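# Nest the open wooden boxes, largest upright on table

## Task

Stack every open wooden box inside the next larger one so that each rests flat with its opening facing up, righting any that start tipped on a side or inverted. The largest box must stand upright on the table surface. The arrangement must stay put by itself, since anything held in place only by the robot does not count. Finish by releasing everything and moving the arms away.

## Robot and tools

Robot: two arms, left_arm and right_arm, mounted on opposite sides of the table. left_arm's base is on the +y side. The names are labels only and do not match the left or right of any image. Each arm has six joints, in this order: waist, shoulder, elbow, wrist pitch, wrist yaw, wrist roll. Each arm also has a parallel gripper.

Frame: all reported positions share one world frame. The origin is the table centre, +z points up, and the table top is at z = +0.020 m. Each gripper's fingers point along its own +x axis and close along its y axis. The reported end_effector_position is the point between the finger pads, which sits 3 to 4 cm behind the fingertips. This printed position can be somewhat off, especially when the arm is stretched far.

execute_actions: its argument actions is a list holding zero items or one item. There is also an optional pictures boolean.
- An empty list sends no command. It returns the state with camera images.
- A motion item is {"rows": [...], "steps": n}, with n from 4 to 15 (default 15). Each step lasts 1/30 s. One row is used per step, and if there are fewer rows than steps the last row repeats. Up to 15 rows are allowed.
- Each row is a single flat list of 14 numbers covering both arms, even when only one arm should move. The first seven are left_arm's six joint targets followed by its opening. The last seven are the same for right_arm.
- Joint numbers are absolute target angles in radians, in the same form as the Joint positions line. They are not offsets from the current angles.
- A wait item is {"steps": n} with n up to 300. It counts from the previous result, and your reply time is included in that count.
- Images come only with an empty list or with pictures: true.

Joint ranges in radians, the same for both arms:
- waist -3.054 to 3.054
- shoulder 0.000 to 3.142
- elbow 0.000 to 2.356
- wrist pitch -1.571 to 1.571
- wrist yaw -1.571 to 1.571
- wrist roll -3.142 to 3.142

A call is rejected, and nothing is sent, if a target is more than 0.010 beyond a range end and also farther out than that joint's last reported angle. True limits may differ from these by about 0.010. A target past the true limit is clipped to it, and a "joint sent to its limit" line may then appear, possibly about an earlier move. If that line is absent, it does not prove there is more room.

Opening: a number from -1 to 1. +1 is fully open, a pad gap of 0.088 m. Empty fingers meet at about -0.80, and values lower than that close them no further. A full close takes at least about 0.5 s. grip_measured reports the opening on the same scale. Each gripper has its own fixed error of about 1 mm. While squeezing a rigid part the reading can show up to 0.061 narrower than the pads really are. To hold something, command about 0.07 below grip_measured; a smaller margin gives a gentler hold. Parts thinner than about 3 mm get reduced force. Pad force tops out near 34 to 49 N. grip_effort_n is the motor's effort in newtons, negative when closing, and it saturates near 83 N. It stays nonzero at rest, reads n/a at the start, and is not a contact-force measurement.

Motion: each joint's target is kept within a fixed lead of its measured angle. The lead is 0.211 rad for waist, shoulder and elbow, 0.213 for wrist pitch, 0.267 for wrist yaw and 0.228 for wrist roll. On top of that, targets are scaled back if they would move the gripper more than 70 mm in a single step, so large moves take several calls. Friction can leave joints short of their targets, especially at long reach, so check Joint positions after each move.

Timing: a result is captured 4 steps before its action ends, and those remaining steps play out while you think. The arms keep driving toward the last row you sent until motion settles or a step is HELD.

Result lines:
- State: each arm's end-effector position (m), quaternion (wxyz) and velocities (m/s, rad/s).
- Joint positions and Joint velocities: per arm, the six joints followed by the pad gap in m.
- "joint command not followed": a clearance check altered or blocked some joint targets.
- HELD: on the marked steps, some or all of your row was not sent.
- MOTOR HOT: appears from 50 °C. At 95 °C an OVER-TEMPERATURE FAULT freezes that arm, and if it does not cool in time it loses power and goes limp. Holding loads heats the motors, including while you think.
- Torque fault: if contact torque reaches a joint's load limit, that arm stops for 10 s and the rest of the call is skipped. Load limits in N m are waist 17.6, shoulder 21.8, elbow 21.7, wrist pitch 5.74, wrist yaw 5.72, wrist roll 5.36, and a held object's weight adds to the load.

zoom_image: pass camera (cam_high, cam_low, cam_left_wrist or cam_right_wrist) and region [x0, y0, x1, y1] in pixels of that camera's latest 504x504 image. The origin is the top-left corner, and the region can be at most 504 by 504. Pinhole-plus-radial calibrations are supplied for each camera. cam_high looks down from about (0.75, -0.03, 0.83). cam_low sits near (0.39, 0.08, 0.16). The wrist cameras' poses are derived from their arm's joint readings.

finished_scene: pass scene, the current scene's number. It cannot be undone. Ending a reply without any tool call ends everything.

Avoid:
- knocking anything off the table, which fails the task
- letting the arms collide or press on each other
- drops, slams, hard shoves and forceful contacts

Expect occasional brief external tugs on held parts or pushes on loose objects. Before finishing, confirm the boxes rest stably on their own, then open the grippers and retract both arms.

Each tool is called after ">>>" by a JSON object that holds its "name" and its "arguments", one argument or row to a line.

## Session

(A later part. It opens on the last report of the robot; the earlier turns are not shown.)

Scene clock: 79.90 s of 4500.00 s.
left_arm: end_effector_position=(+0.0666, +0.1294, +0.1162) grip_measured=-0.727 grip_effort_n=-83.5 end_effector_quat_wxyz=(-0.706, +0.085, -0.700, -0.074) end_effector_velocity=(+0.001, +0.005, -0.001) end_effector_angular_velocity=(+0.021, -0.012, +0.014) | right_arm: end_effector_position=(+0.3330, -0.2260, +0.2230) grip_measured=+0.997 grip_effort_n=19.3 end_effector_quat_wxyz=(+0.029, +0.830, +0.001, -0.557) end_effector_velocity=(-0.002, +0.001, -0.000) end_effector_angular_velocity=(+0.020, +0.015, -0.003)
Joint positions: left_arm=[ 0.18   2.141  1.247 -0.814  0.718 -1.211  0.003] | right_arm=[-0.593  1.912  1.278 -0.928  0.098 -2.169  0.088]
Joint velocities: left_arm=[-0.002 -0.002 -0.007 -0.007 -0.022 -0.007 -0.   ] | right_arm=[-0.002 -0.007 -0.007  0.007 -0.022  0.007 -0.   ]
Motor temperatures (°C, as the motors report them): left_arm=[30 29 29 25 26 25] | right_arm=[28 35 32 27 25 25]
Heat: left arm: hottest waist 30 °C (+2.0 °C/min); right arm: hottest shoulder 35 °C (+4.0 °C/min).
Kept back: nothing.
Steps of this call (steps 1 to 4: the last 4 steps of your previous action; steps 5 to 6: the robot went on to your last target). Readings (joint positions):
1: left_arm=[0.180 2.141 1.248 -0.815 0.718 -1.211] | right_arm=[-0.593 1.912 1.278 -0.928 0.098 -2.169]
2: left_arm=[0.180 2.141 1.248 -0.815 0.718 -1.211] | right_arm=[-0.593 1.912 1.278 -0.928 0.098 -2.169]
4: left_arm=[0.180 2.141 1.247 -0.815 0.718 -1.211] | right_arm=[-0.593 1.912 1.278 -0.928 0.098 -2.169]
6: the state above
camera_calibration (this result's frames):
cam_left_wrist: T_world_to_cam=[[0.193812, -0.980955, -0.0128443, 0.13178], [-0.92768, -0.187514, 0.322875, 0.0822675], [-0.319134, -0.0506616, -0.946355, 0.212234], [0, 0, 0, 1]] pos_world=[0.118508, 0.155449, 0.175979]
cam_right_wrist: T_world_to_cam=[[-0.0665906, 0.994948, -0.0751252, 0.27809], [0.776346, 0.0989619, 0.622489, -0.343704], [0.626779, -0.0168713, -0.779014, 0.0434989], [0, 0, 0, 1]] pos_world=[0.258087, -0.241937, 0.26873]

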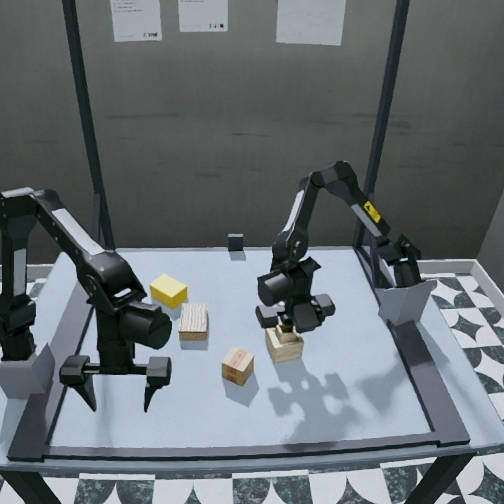

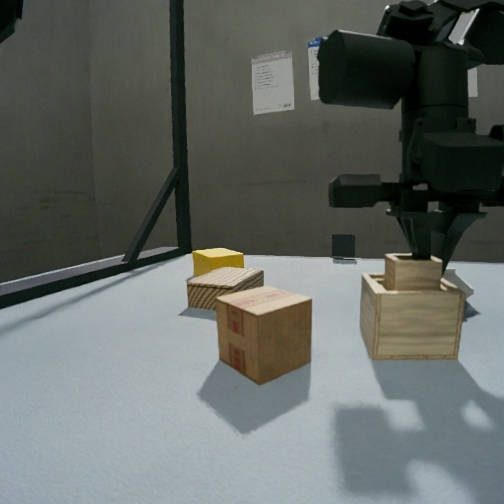

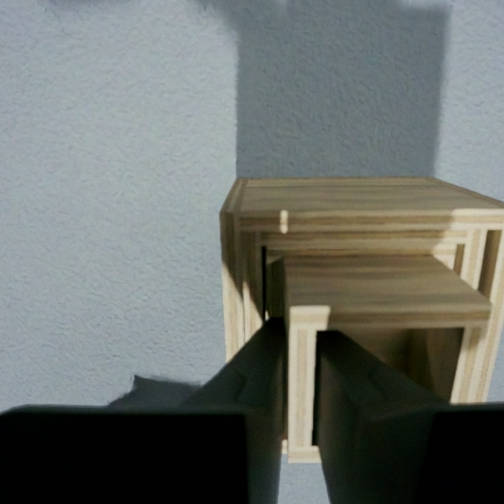

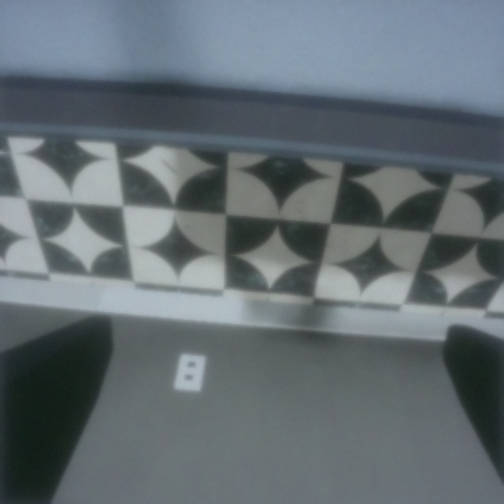

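>>> {"name": "execute_actions", "arguments": {
  "actions": [
    {"rows":[[0.172,2.175,1.24,-0.79,0.716,-1.21,-0.9,-0.593,1.912,1.278,-0.928,0.098,-2.169,1]],"steps":15}
  ]
}}

>>> {"name": "execute_actions", "arguments": {
  "actions": [
    {"steps":6}
  ],
  "pictures": true
}}

>>> {"name": "zoom_image", "arguments": {
  "camera": "cam_left_wrist",
  "region": [204, 150, 504, 450]
}}

Scene clock: 80.43 s of 4500.00 s.
left_arm: end_effector_position=(+0.0692, +0.1284, +0.1163) grip_measured=-0.727 grip_effort_n=-83.5 end_effector_quat_wxyz=(-0.707, +0.087, -0.699, -0.071) end_effector_velocity=(+0.001, +0.003, -0.000) end_effector_angular_velocity=(+0.010, -0.001, +0.032) | right_arm: end_effector_position=(+0.3330, -0.2260, +0.2230) grip_measured=+0.997 grip_effort_n=19.3 end_effector_quat_wxyz=(+0.029, +0.830, +0.001, -0.557) end_effector_velocity=(-0.002, -0.003, -0.000) end_effector_angular_velocity=(-0.004, +0.010, +0.004)
Joint positions: left_arm=[ 0.184  2.144  1.247 -0.802  0.719 -1.211  0.003] | right_arm=[-0.593  1.912  1.278 -0.928  0.098 -2.169  0.088]
Joint velocities: left_arm=[ 0.002  0.002 -0.002 -0.007 -0.007 -0.022  0.   ] | right_arm=[-0.002 -0.007 -0.007 -0.007 -0.007 -0.007 -0.   ]
Motor temperatures (°C, as the motors report them): left_arm=[30 29 29 25 26 25] | right_arm=[28 35 32 27 25 25]
Heat: left arm: hottest waist 30 °C (+2.0 °C/min); right arm: hottest shoulder 35 °C (+3.0 °C/min).
Steps of this call (steps 1 to 5: the robot went on to your last target; steps 6 to 16: the first 11 steps of this action). Readings (joint positions):
6: left_arm=[0.180 2.141 1.247 -0.813 0.719 -1.211] | right_arm=[-0.593 1.912 1.278 -0.928 0.098 -2.169]
7: left_arm=[0.181 2.141 1.247 -0.808 0.717 -1.211] | right_arm=[-0.593 1.912 1.278 -0.928 0.098 -2.169]
9: left_arm=[0.183 2.143 1.247 -0.802 0.717 -1.211] | right_arm=[-0.593 1.912 1.278 -0.928 0.098 -2.169]
13: left_arm=[0.183 2.144 1.247 -0.802 0.718 -1.211] | right_arm=[-0.593 1.912 1.278 -0.928 0.098 -2.169]
16: the state above

Scene clock: 80.63 s of 4500.00 s.
left_arm: end_effector_position=(+0.0692, +0.1284, +0.1162) grip_measured=-0.727 grip_effort_n=-83.5 end_effector_quat_wxyz=(-0.707, +0.087, -0.699, -0.071) end_effector_velocity=(-0.000, +0.003, -0.002) end_effector_angular_velocity=(+0.013, -0.000, -0.001) | right_arm: end_effector_position=(+0.3330, -0.2260, +0.2230) grip_measured=+0.997 grip_effort_n=19.3 end_effector_quat_wxyz=(+0.029, +0.830, +0.001, -0.557) end_effector_velocity=(-0.001, -0.002, -0.002) end_effector_angular_velocity=(+0.000, +0.025, +0.001)
Joint positions: left_arm=[ 0.184  2.145  1.247 -0.802  0.719 -1.211  0.003] | right_arm=[-0.593  1.912  1.278 -0.928  0.098 -2.169  0.088]
Joint velocities: left_arm=[-0.002  0.002 -0.002 -0.007 -0.007  0.007 -0.   ] | right_arm=[-0.007  0.002 -0.002 -0.007 -0.022 -0.007 -0.   ]
Motor temperatures (°C, as the motors report them): left_arm=[30 29 29 25 26 25] | right_arm=[28 35 32 27 25 25]
Heat: left arm: hottest waist 30 °C (+2.0 °C/min); right arm: hottest shoulder 35 °C (+3.0 °C/min).
Kept back: nothing.
Steps of this call (steps 1 to 4: the last 4 steps of your previous action; steps 5 to 6: the robot went on to your last target). Readings (joint positions):
1: left_arm=[0.184 2.144 1.247 -0.802 0.719 -1.211] | right_arm=[-0.593 1.912 1.278 -0.928 0.098 -2.169]
2: left_arm=[0.184 2.144 1.247 -0.802 0.719 -1.211] | right_arm=[-0.593 1.912 1.278 -0.928 0.098 -2.169]
4: left_arm=[0.184 2.145 1.247 -0.802 0.719 -1.211] | right_arm=[-0.593 1.912 1.278 -0.928 0.098 -2.169]
6: the state above
camera_calibration (this result's frames):
cam_left_wrist: T_world_to_cam=[[0.191422, -0.981498, -0.00435909, 0.129612], [-0.929221, -0.182653, 0.321227, 0.0842017], [-0.31608, -0.0574394, -0.946992, 0.213678], [0, 0, 0, 1]] pos_world=[0.12097, 0.154867, 0.175868]
cam_right_wrist: T_world_to_cam=[[-0.0665906, 0.994948, -0.0751252, 0.27809], [0.776346, 0.0989619, 0.622489, -0.343704], [0.626779, -0.0168713, -0.779014, 0.0434989], [0, 0, 0, 1]] pos_world=[0.258087, -0.241937, 0.26873]

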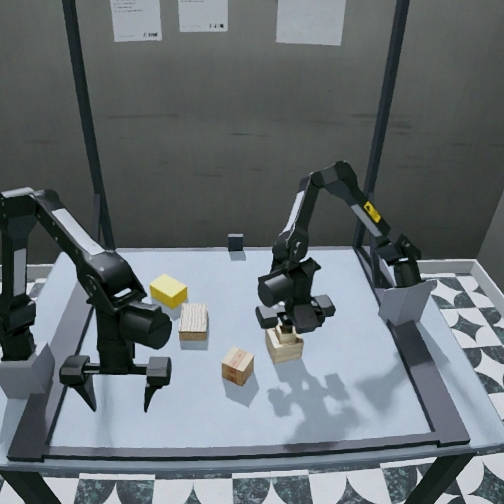

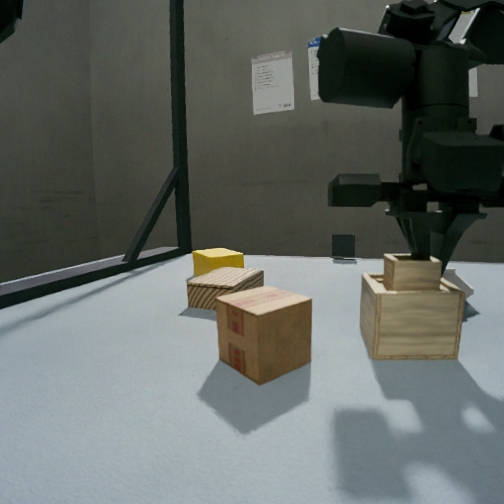

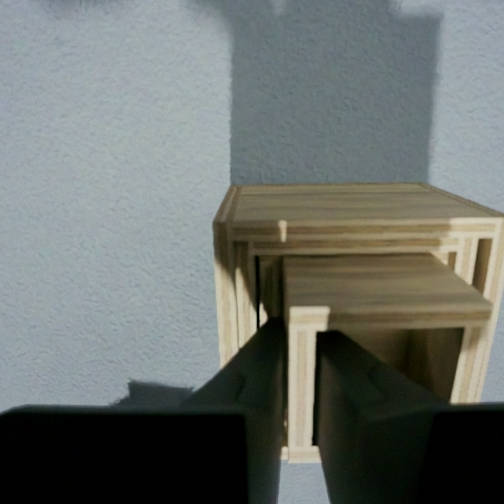

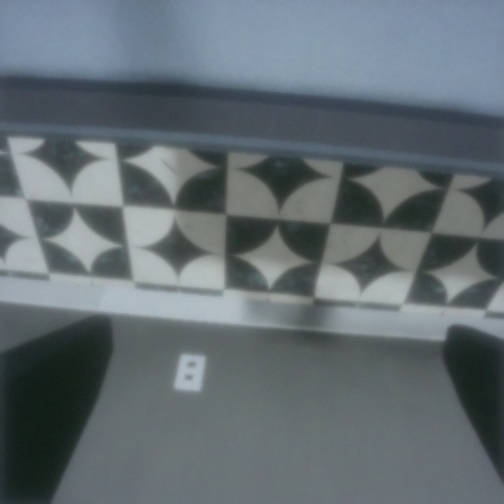

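Region (204, 150, 504, 450) of cam_left_wrist's 504x504 image, scaled by 1.680, with more detail than that image has.

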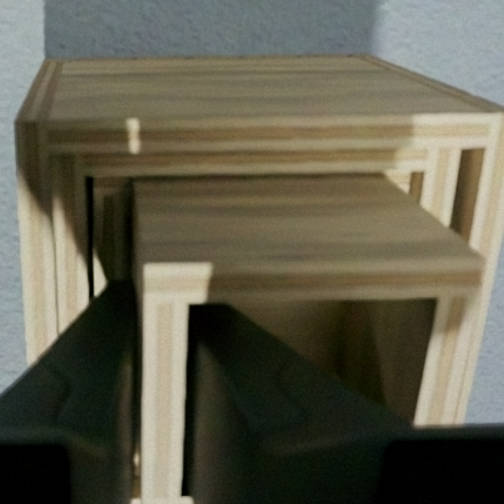

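>>> {"name": "execute_actions", "arguments": {
  "actions": [
    {"rows":[[0.176,2.13,1.27,-0.85,0.716,-1.21,-0.9,-0.593,1.912,1.278,-0.928,0.098,-2.169,1]],"steps":15}
  ]
}}

>>> {"name": "execute_actions", "arguments": {
  "actions": [
    {"steps":6}
  ],
  "pictures": true
}}

>>> {"name": "zoom_image", "arguments": {
  "camera": "cam_left_wrist",
  "region": [204, 150, 504, 450]
}}

Scene clock: 81.20 s of 4500.00 s.
left_arm: end_effector_position=(+0.0646, +0.1287, +0.1186) grip_measured=-0.727 grip_effort_n=-83.5 end_effector_quat_wxyz=(-0.703, +0.085, -0.701, -0.081) end_effector_velocity=(-0.006, +0.001, +0.003) end_effector_angular_velocity=(+0.019, +0.003, +0.013) | right_arm: end_effector_position=(+0.3330, -0.2260, +0.2230) grip_measured=+0.997 grip_effort_n=18.8 end_effector_quat_wxyz=(+0.029, +0.830, +0.001, -0.557) end_effector_velocity=(+0.000, -0.003, +0.000) end_effector_angular_velocity=(-0.006, -0.003, -0.012)
Joint positions: left_arm=[ 0.18   2.143  1.264 -0.844  0.719 -1.211  0.003] | right_arm=[-0.593  1.912  1.278 -0.928  0.098 -2.169  0.088]
Joint velocities: left_arm=[-0.007 -0.012  0.007 -0.037 -0.007 -0.007 -0.   ] | right_arm=[-0.002 -0.002 -0.002 -0.007  0.007  0.007 -0.   ]
Motor temperatures (°C, as the motors report them): left_arm=[30 29 29 25 26 25] | right_arm=[28 35 32 27 25 25]
Heat: left arm: hottest waist 30 °C (+2.0 °C/min); right arm: hottest shoulder 35 °C (+3.0 °C/min).
Steps of this call (steps 1 to 6: the robot went on to your last target; steps 7 to 17: the first 11 steps of this action). Readings (joint positions):
7: left_arm=[0.184 2.144 1.248 -0.804 0.720 -1.211] | right_arm=[-0.593 1.912 1.278 -0.928 0.098 -2.169]
8: left_arm=[0.184 2.144 1.252 -0.810 0.720 -1.211] | right_arm=[-0.593 1.912 1.278 -0.928 0.098 -2.169]
10: left_arm=[0.183 2.144 1.258 -0.823 0.719 -1.211] | right_arm=[-0.593 1.912 1.278 -0.928 0.098 -2.169]
14: left_arm=[0.181 2.144 1.263 -0.839 0.719 -1.211] | right_arm=[-0.593 1.912 1.278 -0.928 0.098 -2.169]
17: the state above

Scene clock: 81.40 s of 4500.00 s.
left_arm: end_effector_position=(+0.0640, +0.1287, +0.1187) grip_measured=-0.727 grip_effort_n=-83.5 end_effector_quat_wxyz=(-0.703, +0.085, -0.701, -0.082) end_effector_velocity=(+0.001, -0.002, +0.000) end_effector_angular_velocity=(-0.002, -0.011, +0.012) | right_arm: end_effector_position=(+0.3330, -0.2260, +0.2230) grip_measured=+0.997 grip_effort_n=19.3 end_effector_quat_wxyz=(+0.029, +0.830, +0.001, -0.557) end_effector_velocity=(-0.001, -0.007, -0.003) end_effector_angular_velocity=(-0.032, +0.011, -0.005)
Joint positions: left_arm=[ 0.18   2.142  1.264 -0.847  0.719 -1.211  0.003] | right_arm=[-0.593  1.912  1.278 -0.928  0.098 -2.169  0.088]
Joint velocities: left_arm=[-0.002 -0.002  0.002  0.007 -0.007 -0.022 -0.   ] | right_arm=[-0.002  0.002 -0.007 -0.022  0.007 -0.007 -0.   ]
Motor temperatures (°C, as the motors report them): left_arm=[30 29 29 25 26 25] | right_arm=[28 35 32 27 25 25]
Heat: left arm: hottest waist 30 °C (+2.0 °C/min); right arm: hottest shoulder 35 °C (+3.0 °C/min).
Kept back: nothing.
Steps of this call (steps 1 to 4: the last 4 steps of your previous action; steps 5 to 6: the robot went on to your last target). Readings (joint positions):
1: left_arm=[0.180 2.143 1.264 -0.845 0.719 -1.211] | right_arm=[-0.593 1.912 1.278 -0.928 0.098 -2.169]
2: left_arm=[0.180 2.143 1.264 -0.845 0.719 -1.211] | right_arm=[-0.593 1.912 1.278 -0.928 0.098 -2.169]
4: left_arm=[0.180 2.142 1.264 -0.846 0.719 -1.211] | right_arm=[-0.593 1.912 1.278 -0.928 0.098 -2.169]
6: the state above
camera_calibration (this result's frames):
cam_left_wrist: T_world_to_cam=[[0.203969, -0.978679, -0.0241722, 0.132096], [-0.923135, -0.200496, 0.328058, 0.0797164], [-0.32591, -0.0445996, -0.944348, 0.213168], [0, 0, 0, 1]] pos_world=[0.116119, 0.15477, 0.178346]
cam_right_wrist: T_world_to_cam=[[-0.0665906, 0.994948, -0.0751252, 0.27809], [0.776346, 0.0989619, 0.622489, -0.343704], [0.626779, -0.0168713, -0.779014, 0.0434989], [0, 0, 0, 1]] pos_world=[0.258087, -0.241937, 0.26873]

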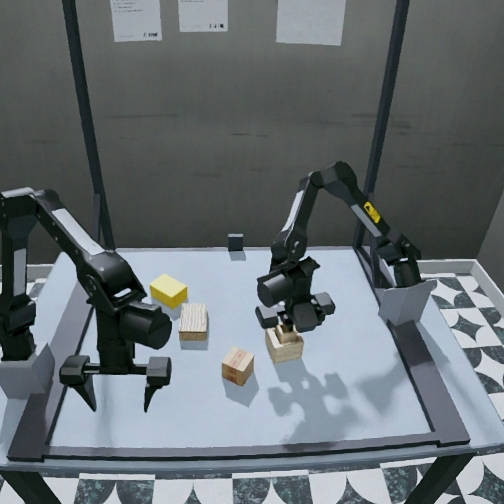

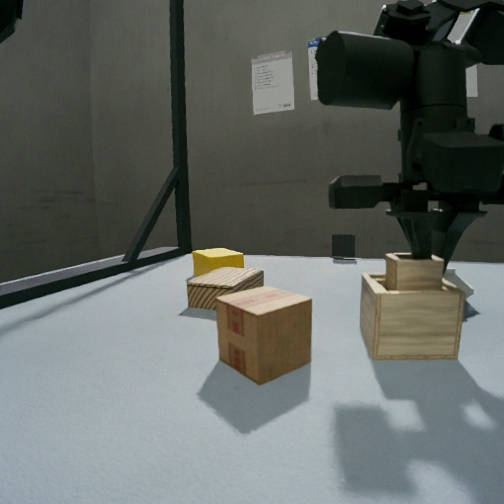

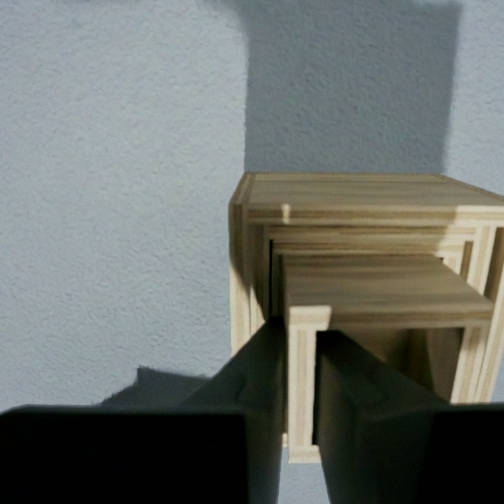

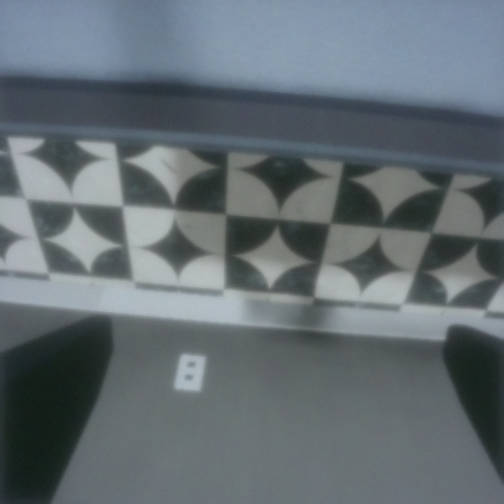

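Region (204, 150, 504, 450) of cam_left_wrist's 504x504 image, scaled by 1.680, with more detail than that image has.

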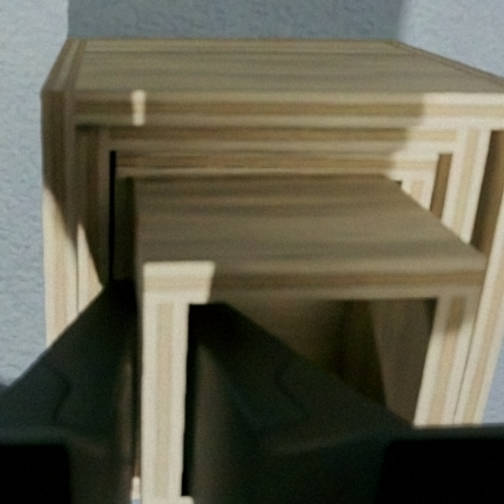

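Centred. Release.

>>> {"name": "execute_actions", "arguments": {
  "actions": [
    {"rows":[[0.18,2.142,1.264,-0.847,0.719,-1.211,-0.6,-0.593,1.912,1.278,-0.928,0.098,-2.169,1]],"steps":15}
  ],
  "pictures": true
}}

Scene clock: 81.83 s of 4500.00 s.
left_arm: end_effector_position=(+0.0640, +0.1288, +0.1187) grip_measured=-0.620 grip_effort_n=15.6 end_effector_quat_wxyz=(-0.703, +0.085, -0.701, -0.082) end_effector_velocity=(+0.002, +0.002, +0.002) end_effector_angular_velocity=(+0.012, -0.018, +0.025) | right_arm: end_effector_position=(+0.3330, -0.2260, +0.2230) grip_measured=+0.997 grip_effort_n=19.8 end_effector_quat_wxyz=(+0.029, +0.830, +0.001, -0.557) end_effector_velocity=(-0.001, -0.002, -0.000) end_effector_angular_velocity=(-0.010, +0.011, +0.017)
Joint positions: left_arm=[ 0.18   2.142  1.264 -0.847  0.719 -1.211  0.009] | right_arm=[-0.593  1.912  1.278 -0.928  0.098 -2.169  0.088]
Joint velocities: left_arm=[ 0.002 -0.002  0.002 -0.007 -0.022 -0.022  0.007] | right_arm=[-0.002 -0.002 -0.002 -0.007 -0.007 -0.022 -0.   ]
Motor temperatures (°C, as the motors report them): left_arm=[30 29 29 25 26 25] | right_arm=[28 35 32 27 25 25]
Heat: left arm: hottest waist 30 °C (+2.0 °C/min); right arm: hottest shoulder 35 °C (+3.0 °C/min).
Steps of this call (steps 1 to 2: the robot went on to your last target; steps 3 to 13: the first 11 steps of this action). Readings (joint positions):
3: left_arm=[0.180 2.142 1.264 -0.847 0.719 -1.211] | right_arm=[-0.593 1.912 1.278 -0.928 0.098 -2.169]
4: left_arm=[0.180 2.142 1.264 -0.847 0.719 -1.211] | right_arm=[-0.593 1.912 1.278 -0.928 0.098 -2.169]
6: left_arm=[0.180 2.142 1.264 -0.847 0.719 -1.211] | right_arm=[-0.593 1.912 1.278 -0.928 0.098 -2.169]
10: left_arm=[0.180 2.142 1.264 -0.847 0.719 -1.211] | right_arm=[-0.593 1.912 1.278 -0.928 0.098 -2.169]
13: the state above
camera_calibration (this result's frames):
cam_left_wrist: T_world_to_cam=[[0.204211, -0.978622, -0.0244371, 0.132169], [-0.923032, -0.200805, 0.328161, 0.0797133], [-0.326052, -0.0444578, -0.944306, 0.213143], [0, 0, 0, 1]] pos_world=[0.116083, 0.154826, 0.178343]
cam_right_wrist: T_world_to_cam=[[-0.0665906, 0.994948, -0.0751252, 0.27809], [0.776346, 0.0989619, 0.622489, -0.343704], [0.626779, -0.0168713, -0.779014, 0.0434989], [0, 0, 0, 1]] pos_world=[0.258087, -0.241937, 0.26873]

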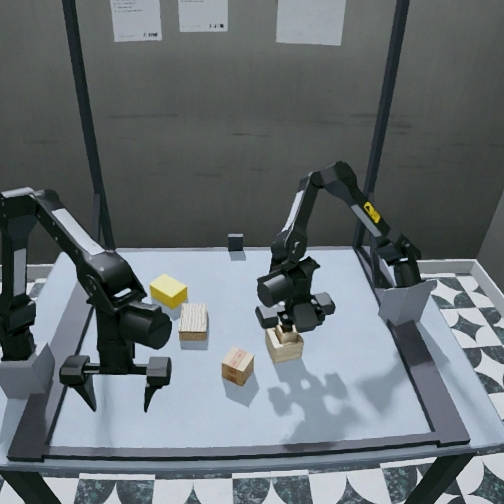

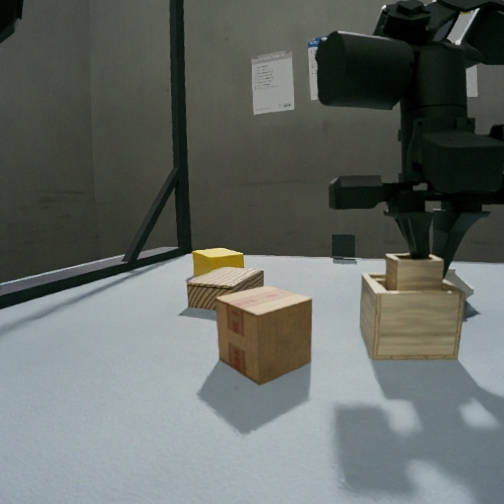

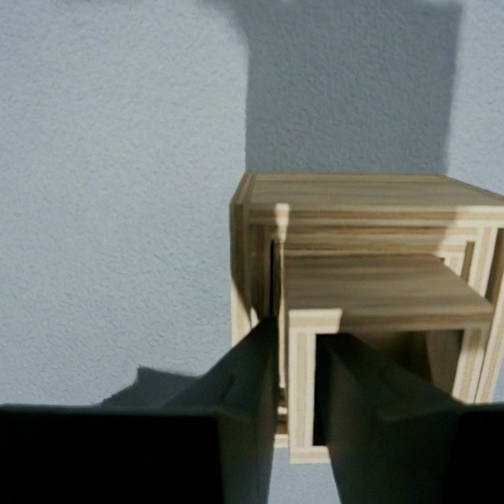

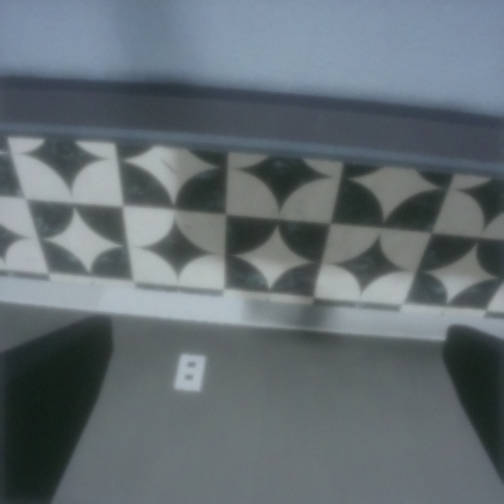

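>>> {"name": "execute_actions", "arguments": {
  "actions": [
    {"steps":6}
  ],
  "pictures": true
}}

Scene clock: 82.03 s of 4500.00 s.
left_arm: end_effector_position=(+0.0640, +0.1288, +0.1187) grip_measured=-0.606 grip_effort_n=15.6 end_effector_quat_wxyz=(-0.703, +0.085, -0.701, -0.082) end_effector_velocity=(+0.003, +0.002, -0.002) end_effector_angular_velocity=(+0.012, -0.019, +0.004) | right_arm: end_effector_position=(+0.3330, -0.2260, +0.2230) grip_measured=+0.997 grip_effort_n=19.3 end_effector_quat_wxyz=(+0.029, +0.830, +0.001, -0.557) end_effector_velocity=(+0.000, -0.003, -0.002) end_effector_angular_velocity=(-0.007, +0.013, -0.002)
Joint positions: left_arm=[ 0.18   2.142  1.264 -0.847  0.719 -1.211  0.009] | right_arm=[-0.593  1.912  1.278 -0.928  0.098 -2.169  0.088]
Joint velocities: left_arm=[-0.002  0.002 -0.002  0.007 -0.022 -0.007  0.001] | right_arm=[-0.007  0.002 -0.002 -0.007 -0.007 -0.007 -0.   ]
Motor temperatures (°C, as the motors report them): left_arm=[30 29 29 25 26 25] | right_arm=[28 35 32 27 25 25]
Heat: left arm: hottest waist 30 °C (+2.0 °C/min); right arm: hottest shoulder 35 °C (+3.0 °C/min).
Kept back: nothing.
Steps of this call (steps 1 to 4: the last 4 steps of your previous action; steps 5 to 6: the robot went on to your last target). Readings (joint positions):
1: left_arm=[0.180 2.142 1.264 -0.847 0.719 -1.211] | right_arm=[-0.593 1.912 1.278 -0.928 0.098 -2.169]
2: left_arm=[0.180 2.142 1.264 -0.847 0.719 -1.211] | right_arm=[-0.593 1.912 1.278 -0.928 0.098 -2.169]
4: left_arm=[0.180 2.142 1.264 -0.847 0.719 -1.211] | right_arm=[-0.593 1.912 1.278 -0.928 0.098 -2.169]
6: the state above
camera_calibration (this result's frames):
cam_left_wrist: T_world_to_cam=[[0.204211, -0.978622, -0.0244371, 0.132169], [-0.923032, -0.200805, 0.328161, 0.0797133], [-0.326052, -0.0444578, -0.944306, 0.213143], [0, 0, 0, 1]] pos_world=[0.116083, 0.154826, 0.178343]
cam_right_wrist: T_world_to_cam=[[-0.0665906, 0.994948, -0.0751252, 0.27809], [0.776346, 0.0989619, 0.622489, -0.343704], [0.626779, -0.0168713, -0.779014, 0.0434989], [0, 0, 0, 1]] pos_world=[0.258087, -0.241937, 0.26873]

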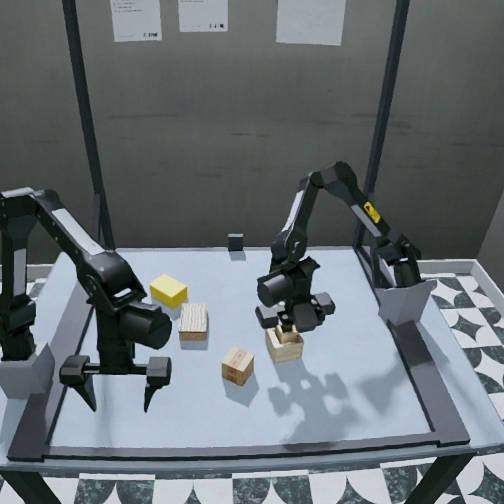

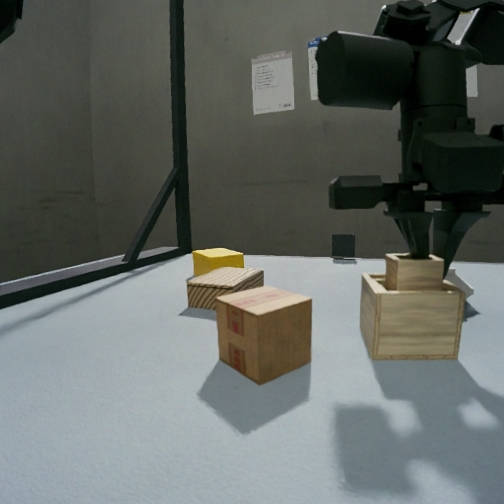

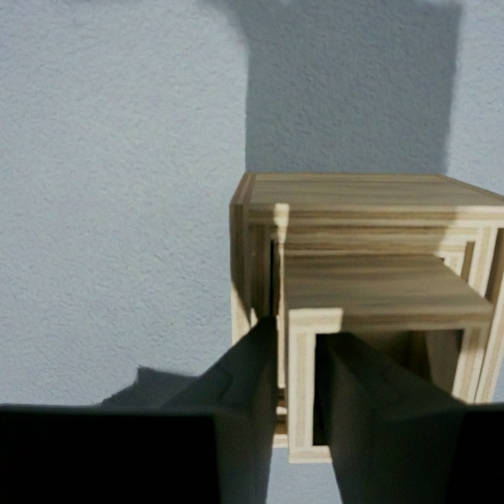

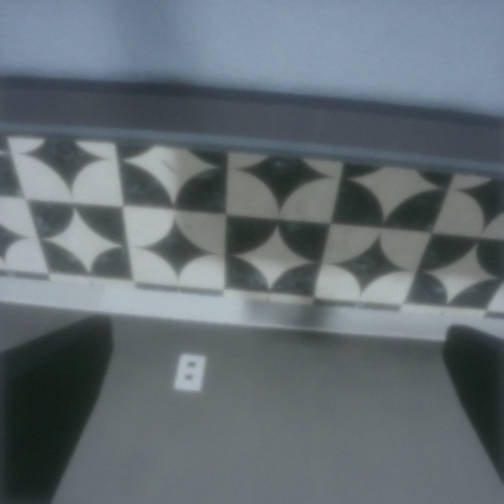

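>>> {"name": "execute_actions", "arguments": {
  "actions": [
    {"rows":[[0.25,2.09,1.335,-1.03,0.708,-1.21,-0.6,-0.593,1.912,1.278,-0.928,0.098,-2.169,1]],"steps":15}
  ]
}}

>>> {"name": "execute_actions", "arguments": {
  "actions": [
    {"steps":8}
  ],
  "pictures": true
}}

Scene clock: 82.47 s of 4500.00 s.
left_arm: end_effector_position=(+0.0594, +0.1326, +0.1553) grip_measured=-0.603 grip_effort_n=15.1 end_effector_quat_wxyz=(-0.695, +0.116, -0.700, -0.116) end_effector_velocity=(-0.010, +0.012, +0.001) end_effector_angular_velocity=(+0.051, +0.031, +0.055) | right_arm: end_effector_position=(+0.3330, -0.2260, +0.2230) grip_measured=+0.997 grip_effort_n=19.3 end_effector_quat_wxyz=(+0.029, +0.830, +0.001, -0.557) end_effector_velocity=(-0.003, -0.006, -0.002) end_effector_angular_velocity=(-0.015, +0.020, -0.014)
Joint positions: left_arm=[ 0.246  2.101  1.327 -1.018  0.713 -1.211  0.009] | right_arm=[-0.593  1.912  1.278 -0.928  0.098 -2.169  0.088]
Joint velocities: left_arm=[-0.002 -0.007 -0.002 -0.081 -0.007 -0.007 -0.   ] | right_arm=[-0.002 -0.002 -0.007 -0.022 -0.007  0.007  0.   ]
Motor temperatures (°C, as the motors report them): left_arm=[30 29 29 25 26 25] | right_arm=[28 35 32 27 25 25]
Heat: left arm: hottest waist 30 °C (+2.0 °C/min); right arm: hottest shoulder 35 °C (+3.0 °C/min).
Steps of this call (steps 1 to 2: the robot went on to your last target; steps 3 to 13: the first 11 steps of this action). Readings (joint positions):
3: left_arm=[0.181 2.141 1.270 -0.863 0.719 -1.211] | right_arm=[-0.593 1.912 1.278 -0.928 0.098 -2.169]
4: left_arm=[0.188 2.140 1.282 -0.907 0.719 -1.211] | right_arm=[-0.593 1.912 1.278 -0.928 0.098 -2.169]
6: left_arm=[0.212 2.128 1.297 -0.961 0.716 -1.211] | right_arm=[-0.593 1.912 1.278 -0.928 0.098 -2.169]
10: left_arm=[0.244 2.104 1.322 -1.004 0.713 -1.211] | right_arm=[-0.593 1.912 1.278 -0.928 0.098 -2.169]
13: the state above

Scene clock: 82.73 s of 4500.00 s.
left_arm: end_effector_position=(+0.0584, +0.1338, +0.1555) grip_measured=-0.603 grip_effort_n=15.6 end_effector_quat_wxyz=(-0.694, +0.116, -0.701, -0.120) end_effector_velocity=(-0.001, +0.004, +0.000) end_effector_angular_velocity=(+0.026, -0.008, +0.016) | right_arm: end_effector_position=(+0.3330, -0.2260, +0.2230) grip_measured=+0.997 grip_effort_n=19.3 end_effector_quat_wxyz=(+0.029, +0.830, +0.001, -0.557) end_effector_velocity=(+0.001, -0.001, +0.001) end_effector_angular_velocity=(+0.000, -0.010, +0.005)
Joint positions: left_arm=[ 0.246  2.101  1.327 -1.027  0.712 -1.211  0.009] | right_arm=[-0.593  1.912  1.278 -0.928  0.098 -2.169  0.088]
Joint velocities: left_arm=[-0.002 -0.002  0.002 -0.022 -0.022 -0.007 -0.   ] | right_arm=[-0.002 -0.007 -0.007  0.007  0.007 -0.007 -0.   ]
Motor temperatures (°C, as the motors report them): left_arm=[30 29 29 25 26 25] | right_arm=[28 35 32 27 25 25]
Heat: left arm: hottest waist 30 °C (+2.0 °C/min); right arm: hottest shoulder 35 °C (+3.0 °C/min).
Kept back: nothing.
Steps of this call (steps 1 to 4: the last 4 steps of your previous action; steps 5 to 8: the robot went on to your last target). Readings (joint positions):
1: left_arm=[0.246 2.101 1.327 -1.021 0.712 -1.211] | right_arm=[-0.593 1.912 1.278 -0.928 0.098 -2.169]
2: left_arm=[0.246 2.101 1.327 -1.023 0.712 -1.211] | right_arm=[-0.593 1.912 1.278 -0.928 0.098 -2.169]
4: left_arm=[0.246 2.101 1.327 -1.025 0.712 -1.211] | right_arm=[-0.593 1.912 1.278 -0.928 0.098 -2.169]
8: the state above
camera_calibration (this result's frames):
cam_left_wrist: T_world_to_cam=[[0.299118, -0.953531, -0.0361636, 0.13199], [-0.894328, -0.293358, 0.337814, 0.072761], [-0.332725, -0.068704, -0.940518, 0.249299], [0, 0, 0, 1]] pos_world=[0.10854, 0.16433, 0.214664]
cam_right_wrist: T_world_to_cam=[[-0.0665906, 0.994948, -0.0751252, 0.27809], [0.776346, 0.0989619, 0.622489, -0.343704], [0.626779, -0.0168713, -0.779014, 0.0434989], [0, 0, 0, 1]] pos_world=[0.258087, -0.241937, 0.26873]

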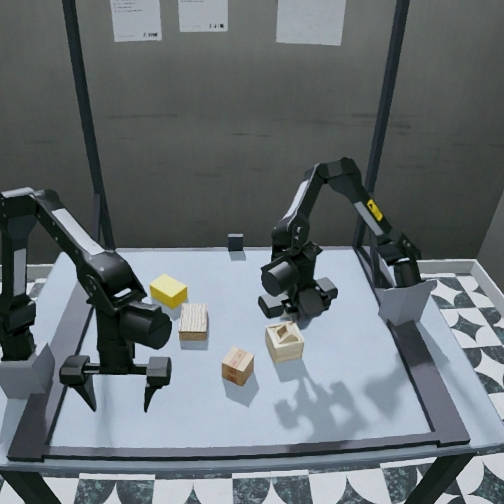

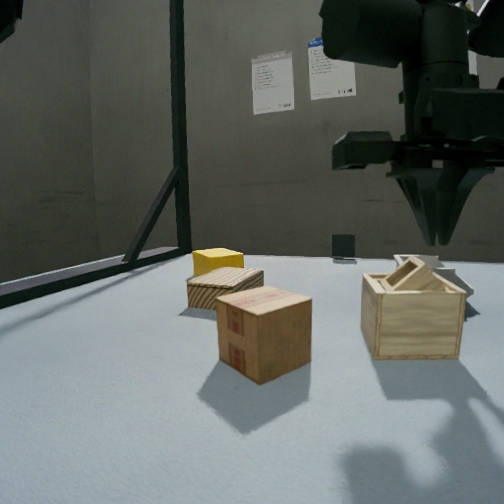

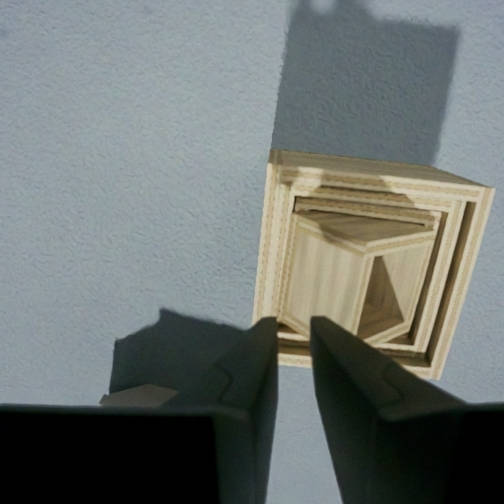

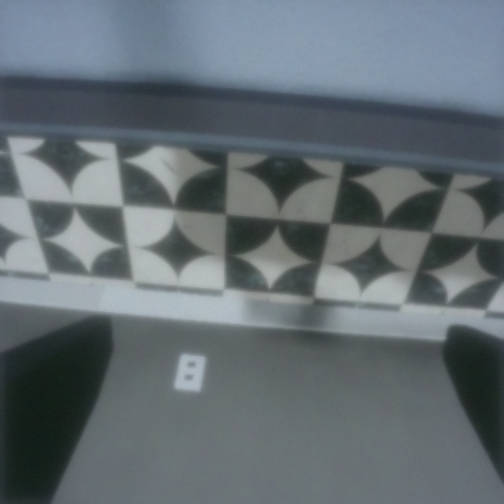

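>>> {"name": "execute_actions", "arguments": {
  "actions": [
    {"rows":[[0.2,2.114,1.315,-0.94,0.712,-1.2,-0.85,-0.593,1.912,1.278,-0.928,0.098,-2.169,1]],"steps":15}
  ]
}}

>>> {"name": "execute_actions", "arguments": {
  "actions": [
    {"rows":[[0.183,2.127,1.28,-0.873,0.716,-1.2,-0.85,-0.593,1.912,1.278,-0.928,0.098,-2.169,1]],"steps":15}
  ],
  "pictures": true
}}

Scene clock: 83.43 s of 4500.00 s.
left_arm: end_effector_position=(+0.0561, +0.1212, +0.1432) grip_measured=-0.789 grip_effort_n=-83.5 end_effector_quat_wxyz=(-0.706, +0.091, -0.698, -0.083) end_effector_velocity=(-0.000, +0.001, -0.005) end_effector_angular_velocity=(-0.010, +0.020, -0.008) | right_arm: end_effector_position=(+0.3330, -0.2260, +0.2230) grip_measured=+0.997 grip_effort_n=19.3 end_effector_quat_wxyz=(+0.029, +0.830, +0.001, -0.557) end_effector_velocity=(-0.001, -0.002, -0.000) end_effector_angular_velocity=(-0.004, +0.010, +0.004)
Joint positions: left_arm=[ 0.2    2.103  1.321 -0.947  0.711 -1.204  0.   ] | right_arm=[-0.593  1.912  1.278 -0.928  0.098 -2.169  0.088]
Joint velocities: left_arm=[-0.002  0.007 -0.017  0.022  0.022  0.007  0.   ] | right_arm=[-0.002 -0.002 -0.002 -0.007 -0.007 -0.007 -0.   ]
Motor temperatures (°C, as the motors report them): left_arm=[30 29 29 25 26 25] | right_arm=[28 35 32 27 25 25]
Heat: left arm: hottest waist 30 °C (+2.0 °C/min); right arm: hottest shoulder 35 °C (+3.0 °C/min).
Steps of this call (steps 1 to 10: the robot went on to your last target; steps 11 to 21: the first 11 steps of this action). Readings (joint positions):
11: left_arm=[0.245 2.101 1.327 -1.023 0.712 -1.211] | right_arm=[-0.593 1.912 1.278 -0.928 0.098 -2.169]
12: left_arm=[0.240 2.101 1.326 -1.003 0.711 -1.210] | right_arm=[-0.593 1.912 1.278 -0.928 0.098 -2.169]
14: left_arm=[0.224 2.101 1.326 -0.973 0.711 -1.207] | right_arm=[-0.593 1.912 1.278 -0.928 0.098 -2.169]
18: left_arm=[0.202 2.101 1.323 -0.953 0.711 -1.204] | right_arm=[-0.593 1.912 1.278 -0.928 0.098 -2.169]
21: the state above

Scene clock: 83.93 s of 4500.00 s.
left_arm: end_effector_position=(+0.0601, +0.1213, +0.1387) grip_measured=-0.789 grip_effort_n=-83.5 end_effector_quat_wxyz=(-0.706, +0.094, -0.699, -0.070) end_effector_velocity=(-0.001, +0.003, -0.002) end_effector_angular_velocity=(-0.001, +0.009, +0.028) | right_arm: end_effector_position=(+0.3330, -0.2260, +0.2230) grip_measured=+0.997 grip_effort_n=19.8 end_effector_quat_wxyz=(+0.029, +0.830, +0.001, -0.557) end_effector_velocity=(+0.004, +0.003, +0.002) end_effector_angular_velocity=(+0.012, -0.017, +0.009)
Joint positions: left_arm=[ 0.203  2.104  1.294 -0.894  0.723 -1.202  0.   ] | right_arm=[-0.593  1.912  1.278 -0.928  0.098 -2.169  0.088]
Joint velocities: left_arm=[ 0.002 -0.002 -0.017  0.007  0.007 -0.022 -0.   ] | right_arm=[-0.002 -0.002 -0.002  0.022  0.007 -0.007  0.   ]
Motor temperatures (°C, as the motors report them): left_arm=[30 29 29 25 26 25] | right_arm=[28 35 32 27 25 25]
Heat: left arm: hottest waist 30 °C (+2.0 °C/min); right arm: hottest shoulder 35 °C (+3.0 °C/min).
Steps of this call (steps 1 to 4: the last 4 steps of your previous action; steps 5 to 15: the first 11 steps of this action). Readings (joint positions):
5: left_arm=[0.200 2.104 1.317 -0.936 0.711 -1.203] | right_arm=[-0.593 1.912 1.278 -0.928 0.098 -2.169]
6: left_arm=[0.199 2.104 1.311 -0.923 0.712 -1.203] | right_arm=[-0.593 1.912 1.278 -0.928 0.098 -2.169]
8: left_arm=[0.200 2.104 1.303 -0.912 0.715 -1.202] | right_arm=[-0.593 1.912 1.278 -0.928 0.098 -2.169]
12: left_arm=[0.202 2.104 1.296 -0.897 0.721 -1.202] | right_arm=[-0.593 1.912 1.278 -0.928 0.098 -2.169]
15: the state above
camera_calibration (this result's frames):
cam_left_wrist: T_world_to_cam=[[0.199566, -0.979864, 0.00633858, 0.122285], [-0.927653, -0.186841, 0.323343, 0.0673891], [-0.315648, -0.0704083, -0.946261, 0.233169], [0, 0, 0, 1]] pos_world=[0.111709, 0.148831, 0.198074]
cam_right_wrist: T_world_to_cam=[[-0.0665906, 0.994948, -0.0751252, 0.27809], [0.776346, 0.0989619, 0.622489, -0.343704], [0.626779, -0.0168713, -0.779014, 0.0434989], [0, 0, 0, 1]] pos_world=[0.258087, -0.241937, 0.26873]

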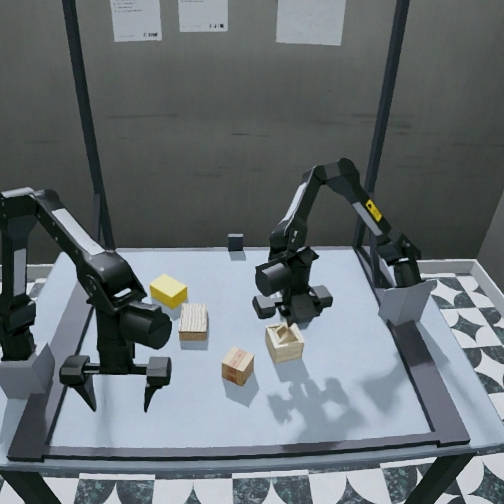

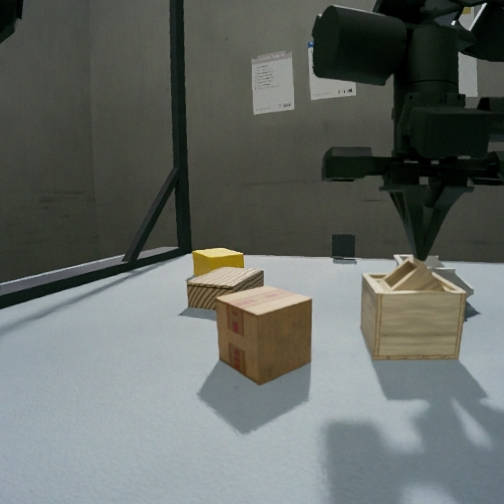

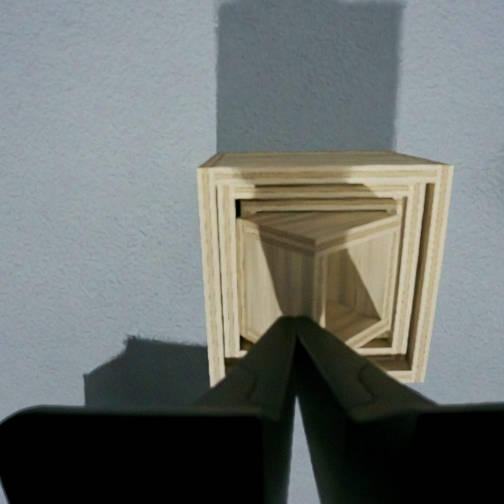

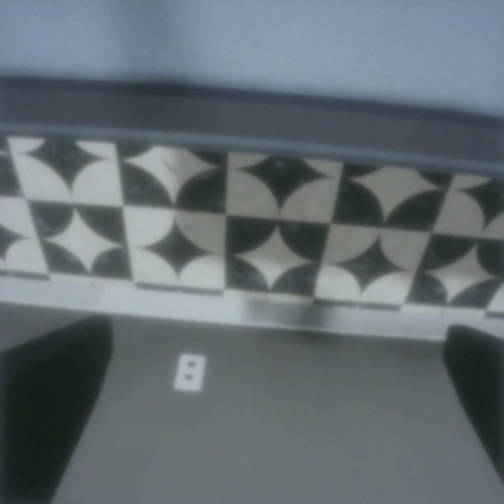

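>>> {"name": "execute_actions", "arguments": {
  "actions": [
    {"rows":[[0.232,2.1,1.305,-0.966,0.712,-1.2,-0.85,-0.593,1.912,1.278,-0.928,0.098,-2.169,1]],"steps":13}
  ]
}}

>>> {"name": "execute_actions", "arguments": {
  "actions": [
    {"rows":[[0.19,2.12,1.255,-0.876,0.712,-1.2,-0.85,-0.593,1.912,1.278,-0.928,0.098,-2.169,1]],"steps":15}
  ],
  "pictures": true
}}

Scene clock: 85.17 s of 4500.00 s.
left_arm: end_effector_position=(+0.0597, +0.1308, +0.1445) grip_measured=-0.789 grip_effort_n=-83.5 end_effector_quat_wxyz=(-0.700, +0.103, -0.700, -0.097) end_effector_velocity=(+0.005, +0.015, +0.010) end_effector_angular_velocity=(+0.027, +0.003, +0.096) | right_arm: end_effector_position=(+0.3330, -0.2260, +0.2230) grip_measured=+0.997 grip_effort_n=19.3 end_effector_quat_wxyz=(+0.029, +0.830, +0.001, -0.557) end_effector_velocity=(-0.005, -0.001, +0.001) end_effector_angular_velocity=(-0.011, +0.013, +0.012)
Joint positions: left_arm=[ 0.224  2.103  1.298 -0.955  0.716 -1.202  0.   ] | right_arm=[-0.593  1.912  1.278 -0.928  0.098 -2.169  0.088]
Joint velocities: left_arm=[ 0.042 -0.002 -0.002 -0.066 -0.022 -0.022 -0.   ] | right_arm=[ 0.007 -0.007  0.002 -0.022 -0.007 -0.007 -0.   ]
Motor temperatures (°C, as the motors report them): left_arm=[30 29 29 25 26 25] | right_arm=[28 35 32 27 25 25]
Heat: left arm: hottest waist 30 °C (+2.0 °C/min); right arm: hottest shoulder 35 °C (+3.0 °C/min).
Steps of this call (steps 1 to 4: the last 4 steps of your previous action; steps 5 to 15: the robot went on to your last target; steps 16 to 28: nothing new was sent; steps 29 to 37: the first 9 steps of this action). Readings (joint positions):
29: left_arm=[0.204 2.103 1.293 -0.895 0.724 -1.202] | right_arm=[-0.593 1.912 1.278 -0.928 0.098 -2.169]
30: left_arm=[0.207 2.102 1.295 -0.901 0.722 -1.202] | right_arm=[-0.593 1.912 1.278 -0.928 0.098 -2.169]
32: left_arm=[0.212 2.103 1.295 -0.931 0.716 -1.202] | right_arm=[-0.593 1.912 1.278 -0.928 0.098 -2.169]
36: left_arm=[0.222 2.103 1.298 -0.952 0.716 -1.202] | right_arm=[-0.593 1.912 1.278 -0.928 0.098 -2.169]
37: the state above

Scene clock: 85.67 s of 4500.00 s.
left_arm: end_effector_position=(+0.0586, +0.1305, +0.1288) grip_measured=-0.789 grip_effort_n=-83.5 end_effector_quat_wxyz=(-0.704, +0.086, -0.700, -0.083) end_effector_velocity=(+0.002, -0.002, -0.001) end_effector_angular_velocity=(-0.014, -0.019, -0.015) | right_arm: end_effector_position=(+0.3330, -0.2260, +0.2230) grip_measured=+0.997 grip_effort_n=19.3 end_effector_quat_wxyz=(+0.029, +0.830, +0.001, -0.557) end_effector_velocity=(+0.000, -0.007, -0.001) end_effector_angular_velocity=(-0.026, +0.008, -0.008)
Joint positions: left_arm=[ 0.19   2.11   1.262 -0.883  0.715 -1.202  0.   ] | right_arm=[-0.593  1.912  1.278 -0.928  0.098 -2.169  0.088]
Joint velocities: left_arm=[-0.002 -0.007 -0.012  0.037 -0.007 -0.007 -0.   ] | right_arm=[-0.007  0.002 -0.002 -0.022  0.007 -0.007 -0.   ]
Motor temperatures (°C, as the motors report them): left_arm=[30 29 29 25 26 25] | right_arm=[28 35 33 27 26 25]
Heat: left arm: hottest waist 30 °C (+2.0 °C/min); right arm: hottest shoulder 35 °C (+3.0 °C/min).
Steps of this call (steps 1 to 4: the last 4 steps of your previous action; steps 5 to 15: the first 11 steps of this action). Readings (joint positions):
5: left_arm=[0.226 2.103 1.296 -0.956 0.716 -1.202] | right_arm=[-0.593 1.912 1.278 -0.928 0.098 -2.169]
6: left_arm=[0.222 2.103 1.289 -0.935 0.715 -1.202] | right_arm=[-0.593 1.912 1.278 -0.928 0.098 -2.169]
8: left_arm=[0.209 2.105 1.279 -0.910 0.715 -1.202] | right_arm=[-0.593 1.912 1.278 -0.928 0.098 -2.169]
12: left_arm=[0.191 2.109 1.265 -0.889 0.715 -1.202] | right_arm=[-0.593 1.912 1.278 -0.928 0.098 -2.169]
15: the state above
camera_calibration (this result's frames):
cam_left_wrist: T_world_to_cam=[[0.207172, -0.978038, -0.0228364, 0.13471], [-0.923496, -0.203215, 0.325359, 0.0725078], [-0.322855, -0.046316, -0.945315, 0.22114], [0, 0, 0, 1]] pos_world=[0.110449, 0.156728, 0.188532]
cam_right_wrist: T_world_to_cam=[[-0.0665906, 0.994948, -0.0751252, 0.27809], [0.776346, 0.0989619, 0.622489, -0.343704], [0.626779, -0.0168713, -0.779014, 0.0434989], [0, 0, 0, 1]] pos_world=[0.258087, -0.241937, 0.26873]

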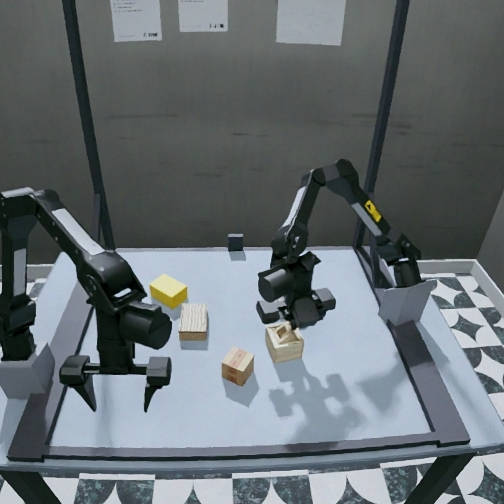

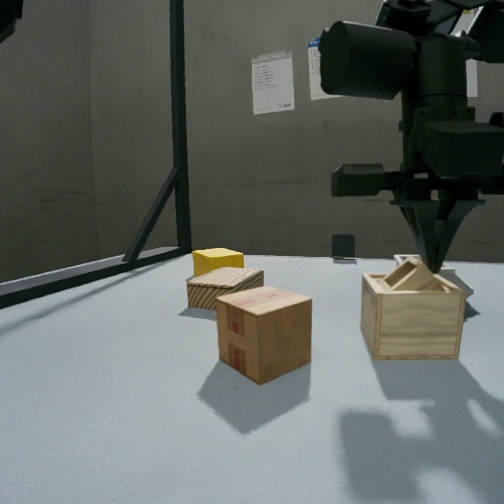

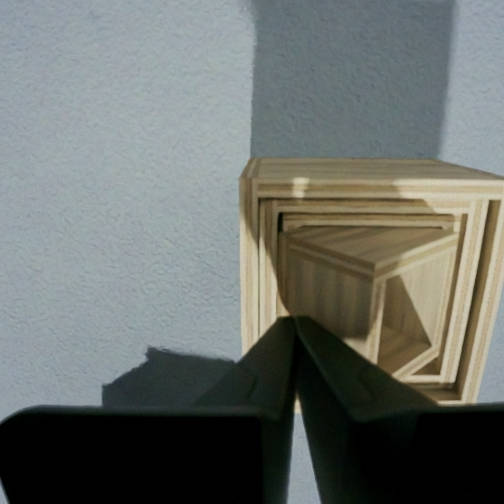

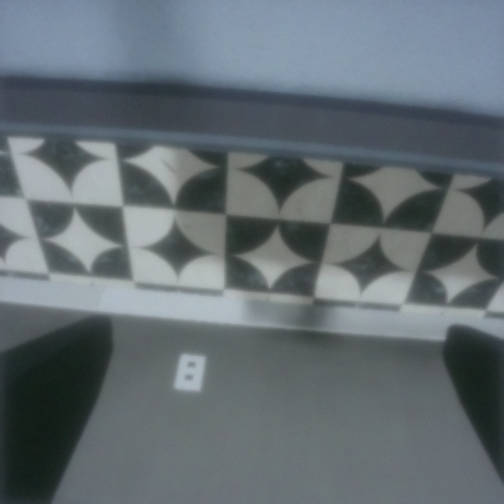

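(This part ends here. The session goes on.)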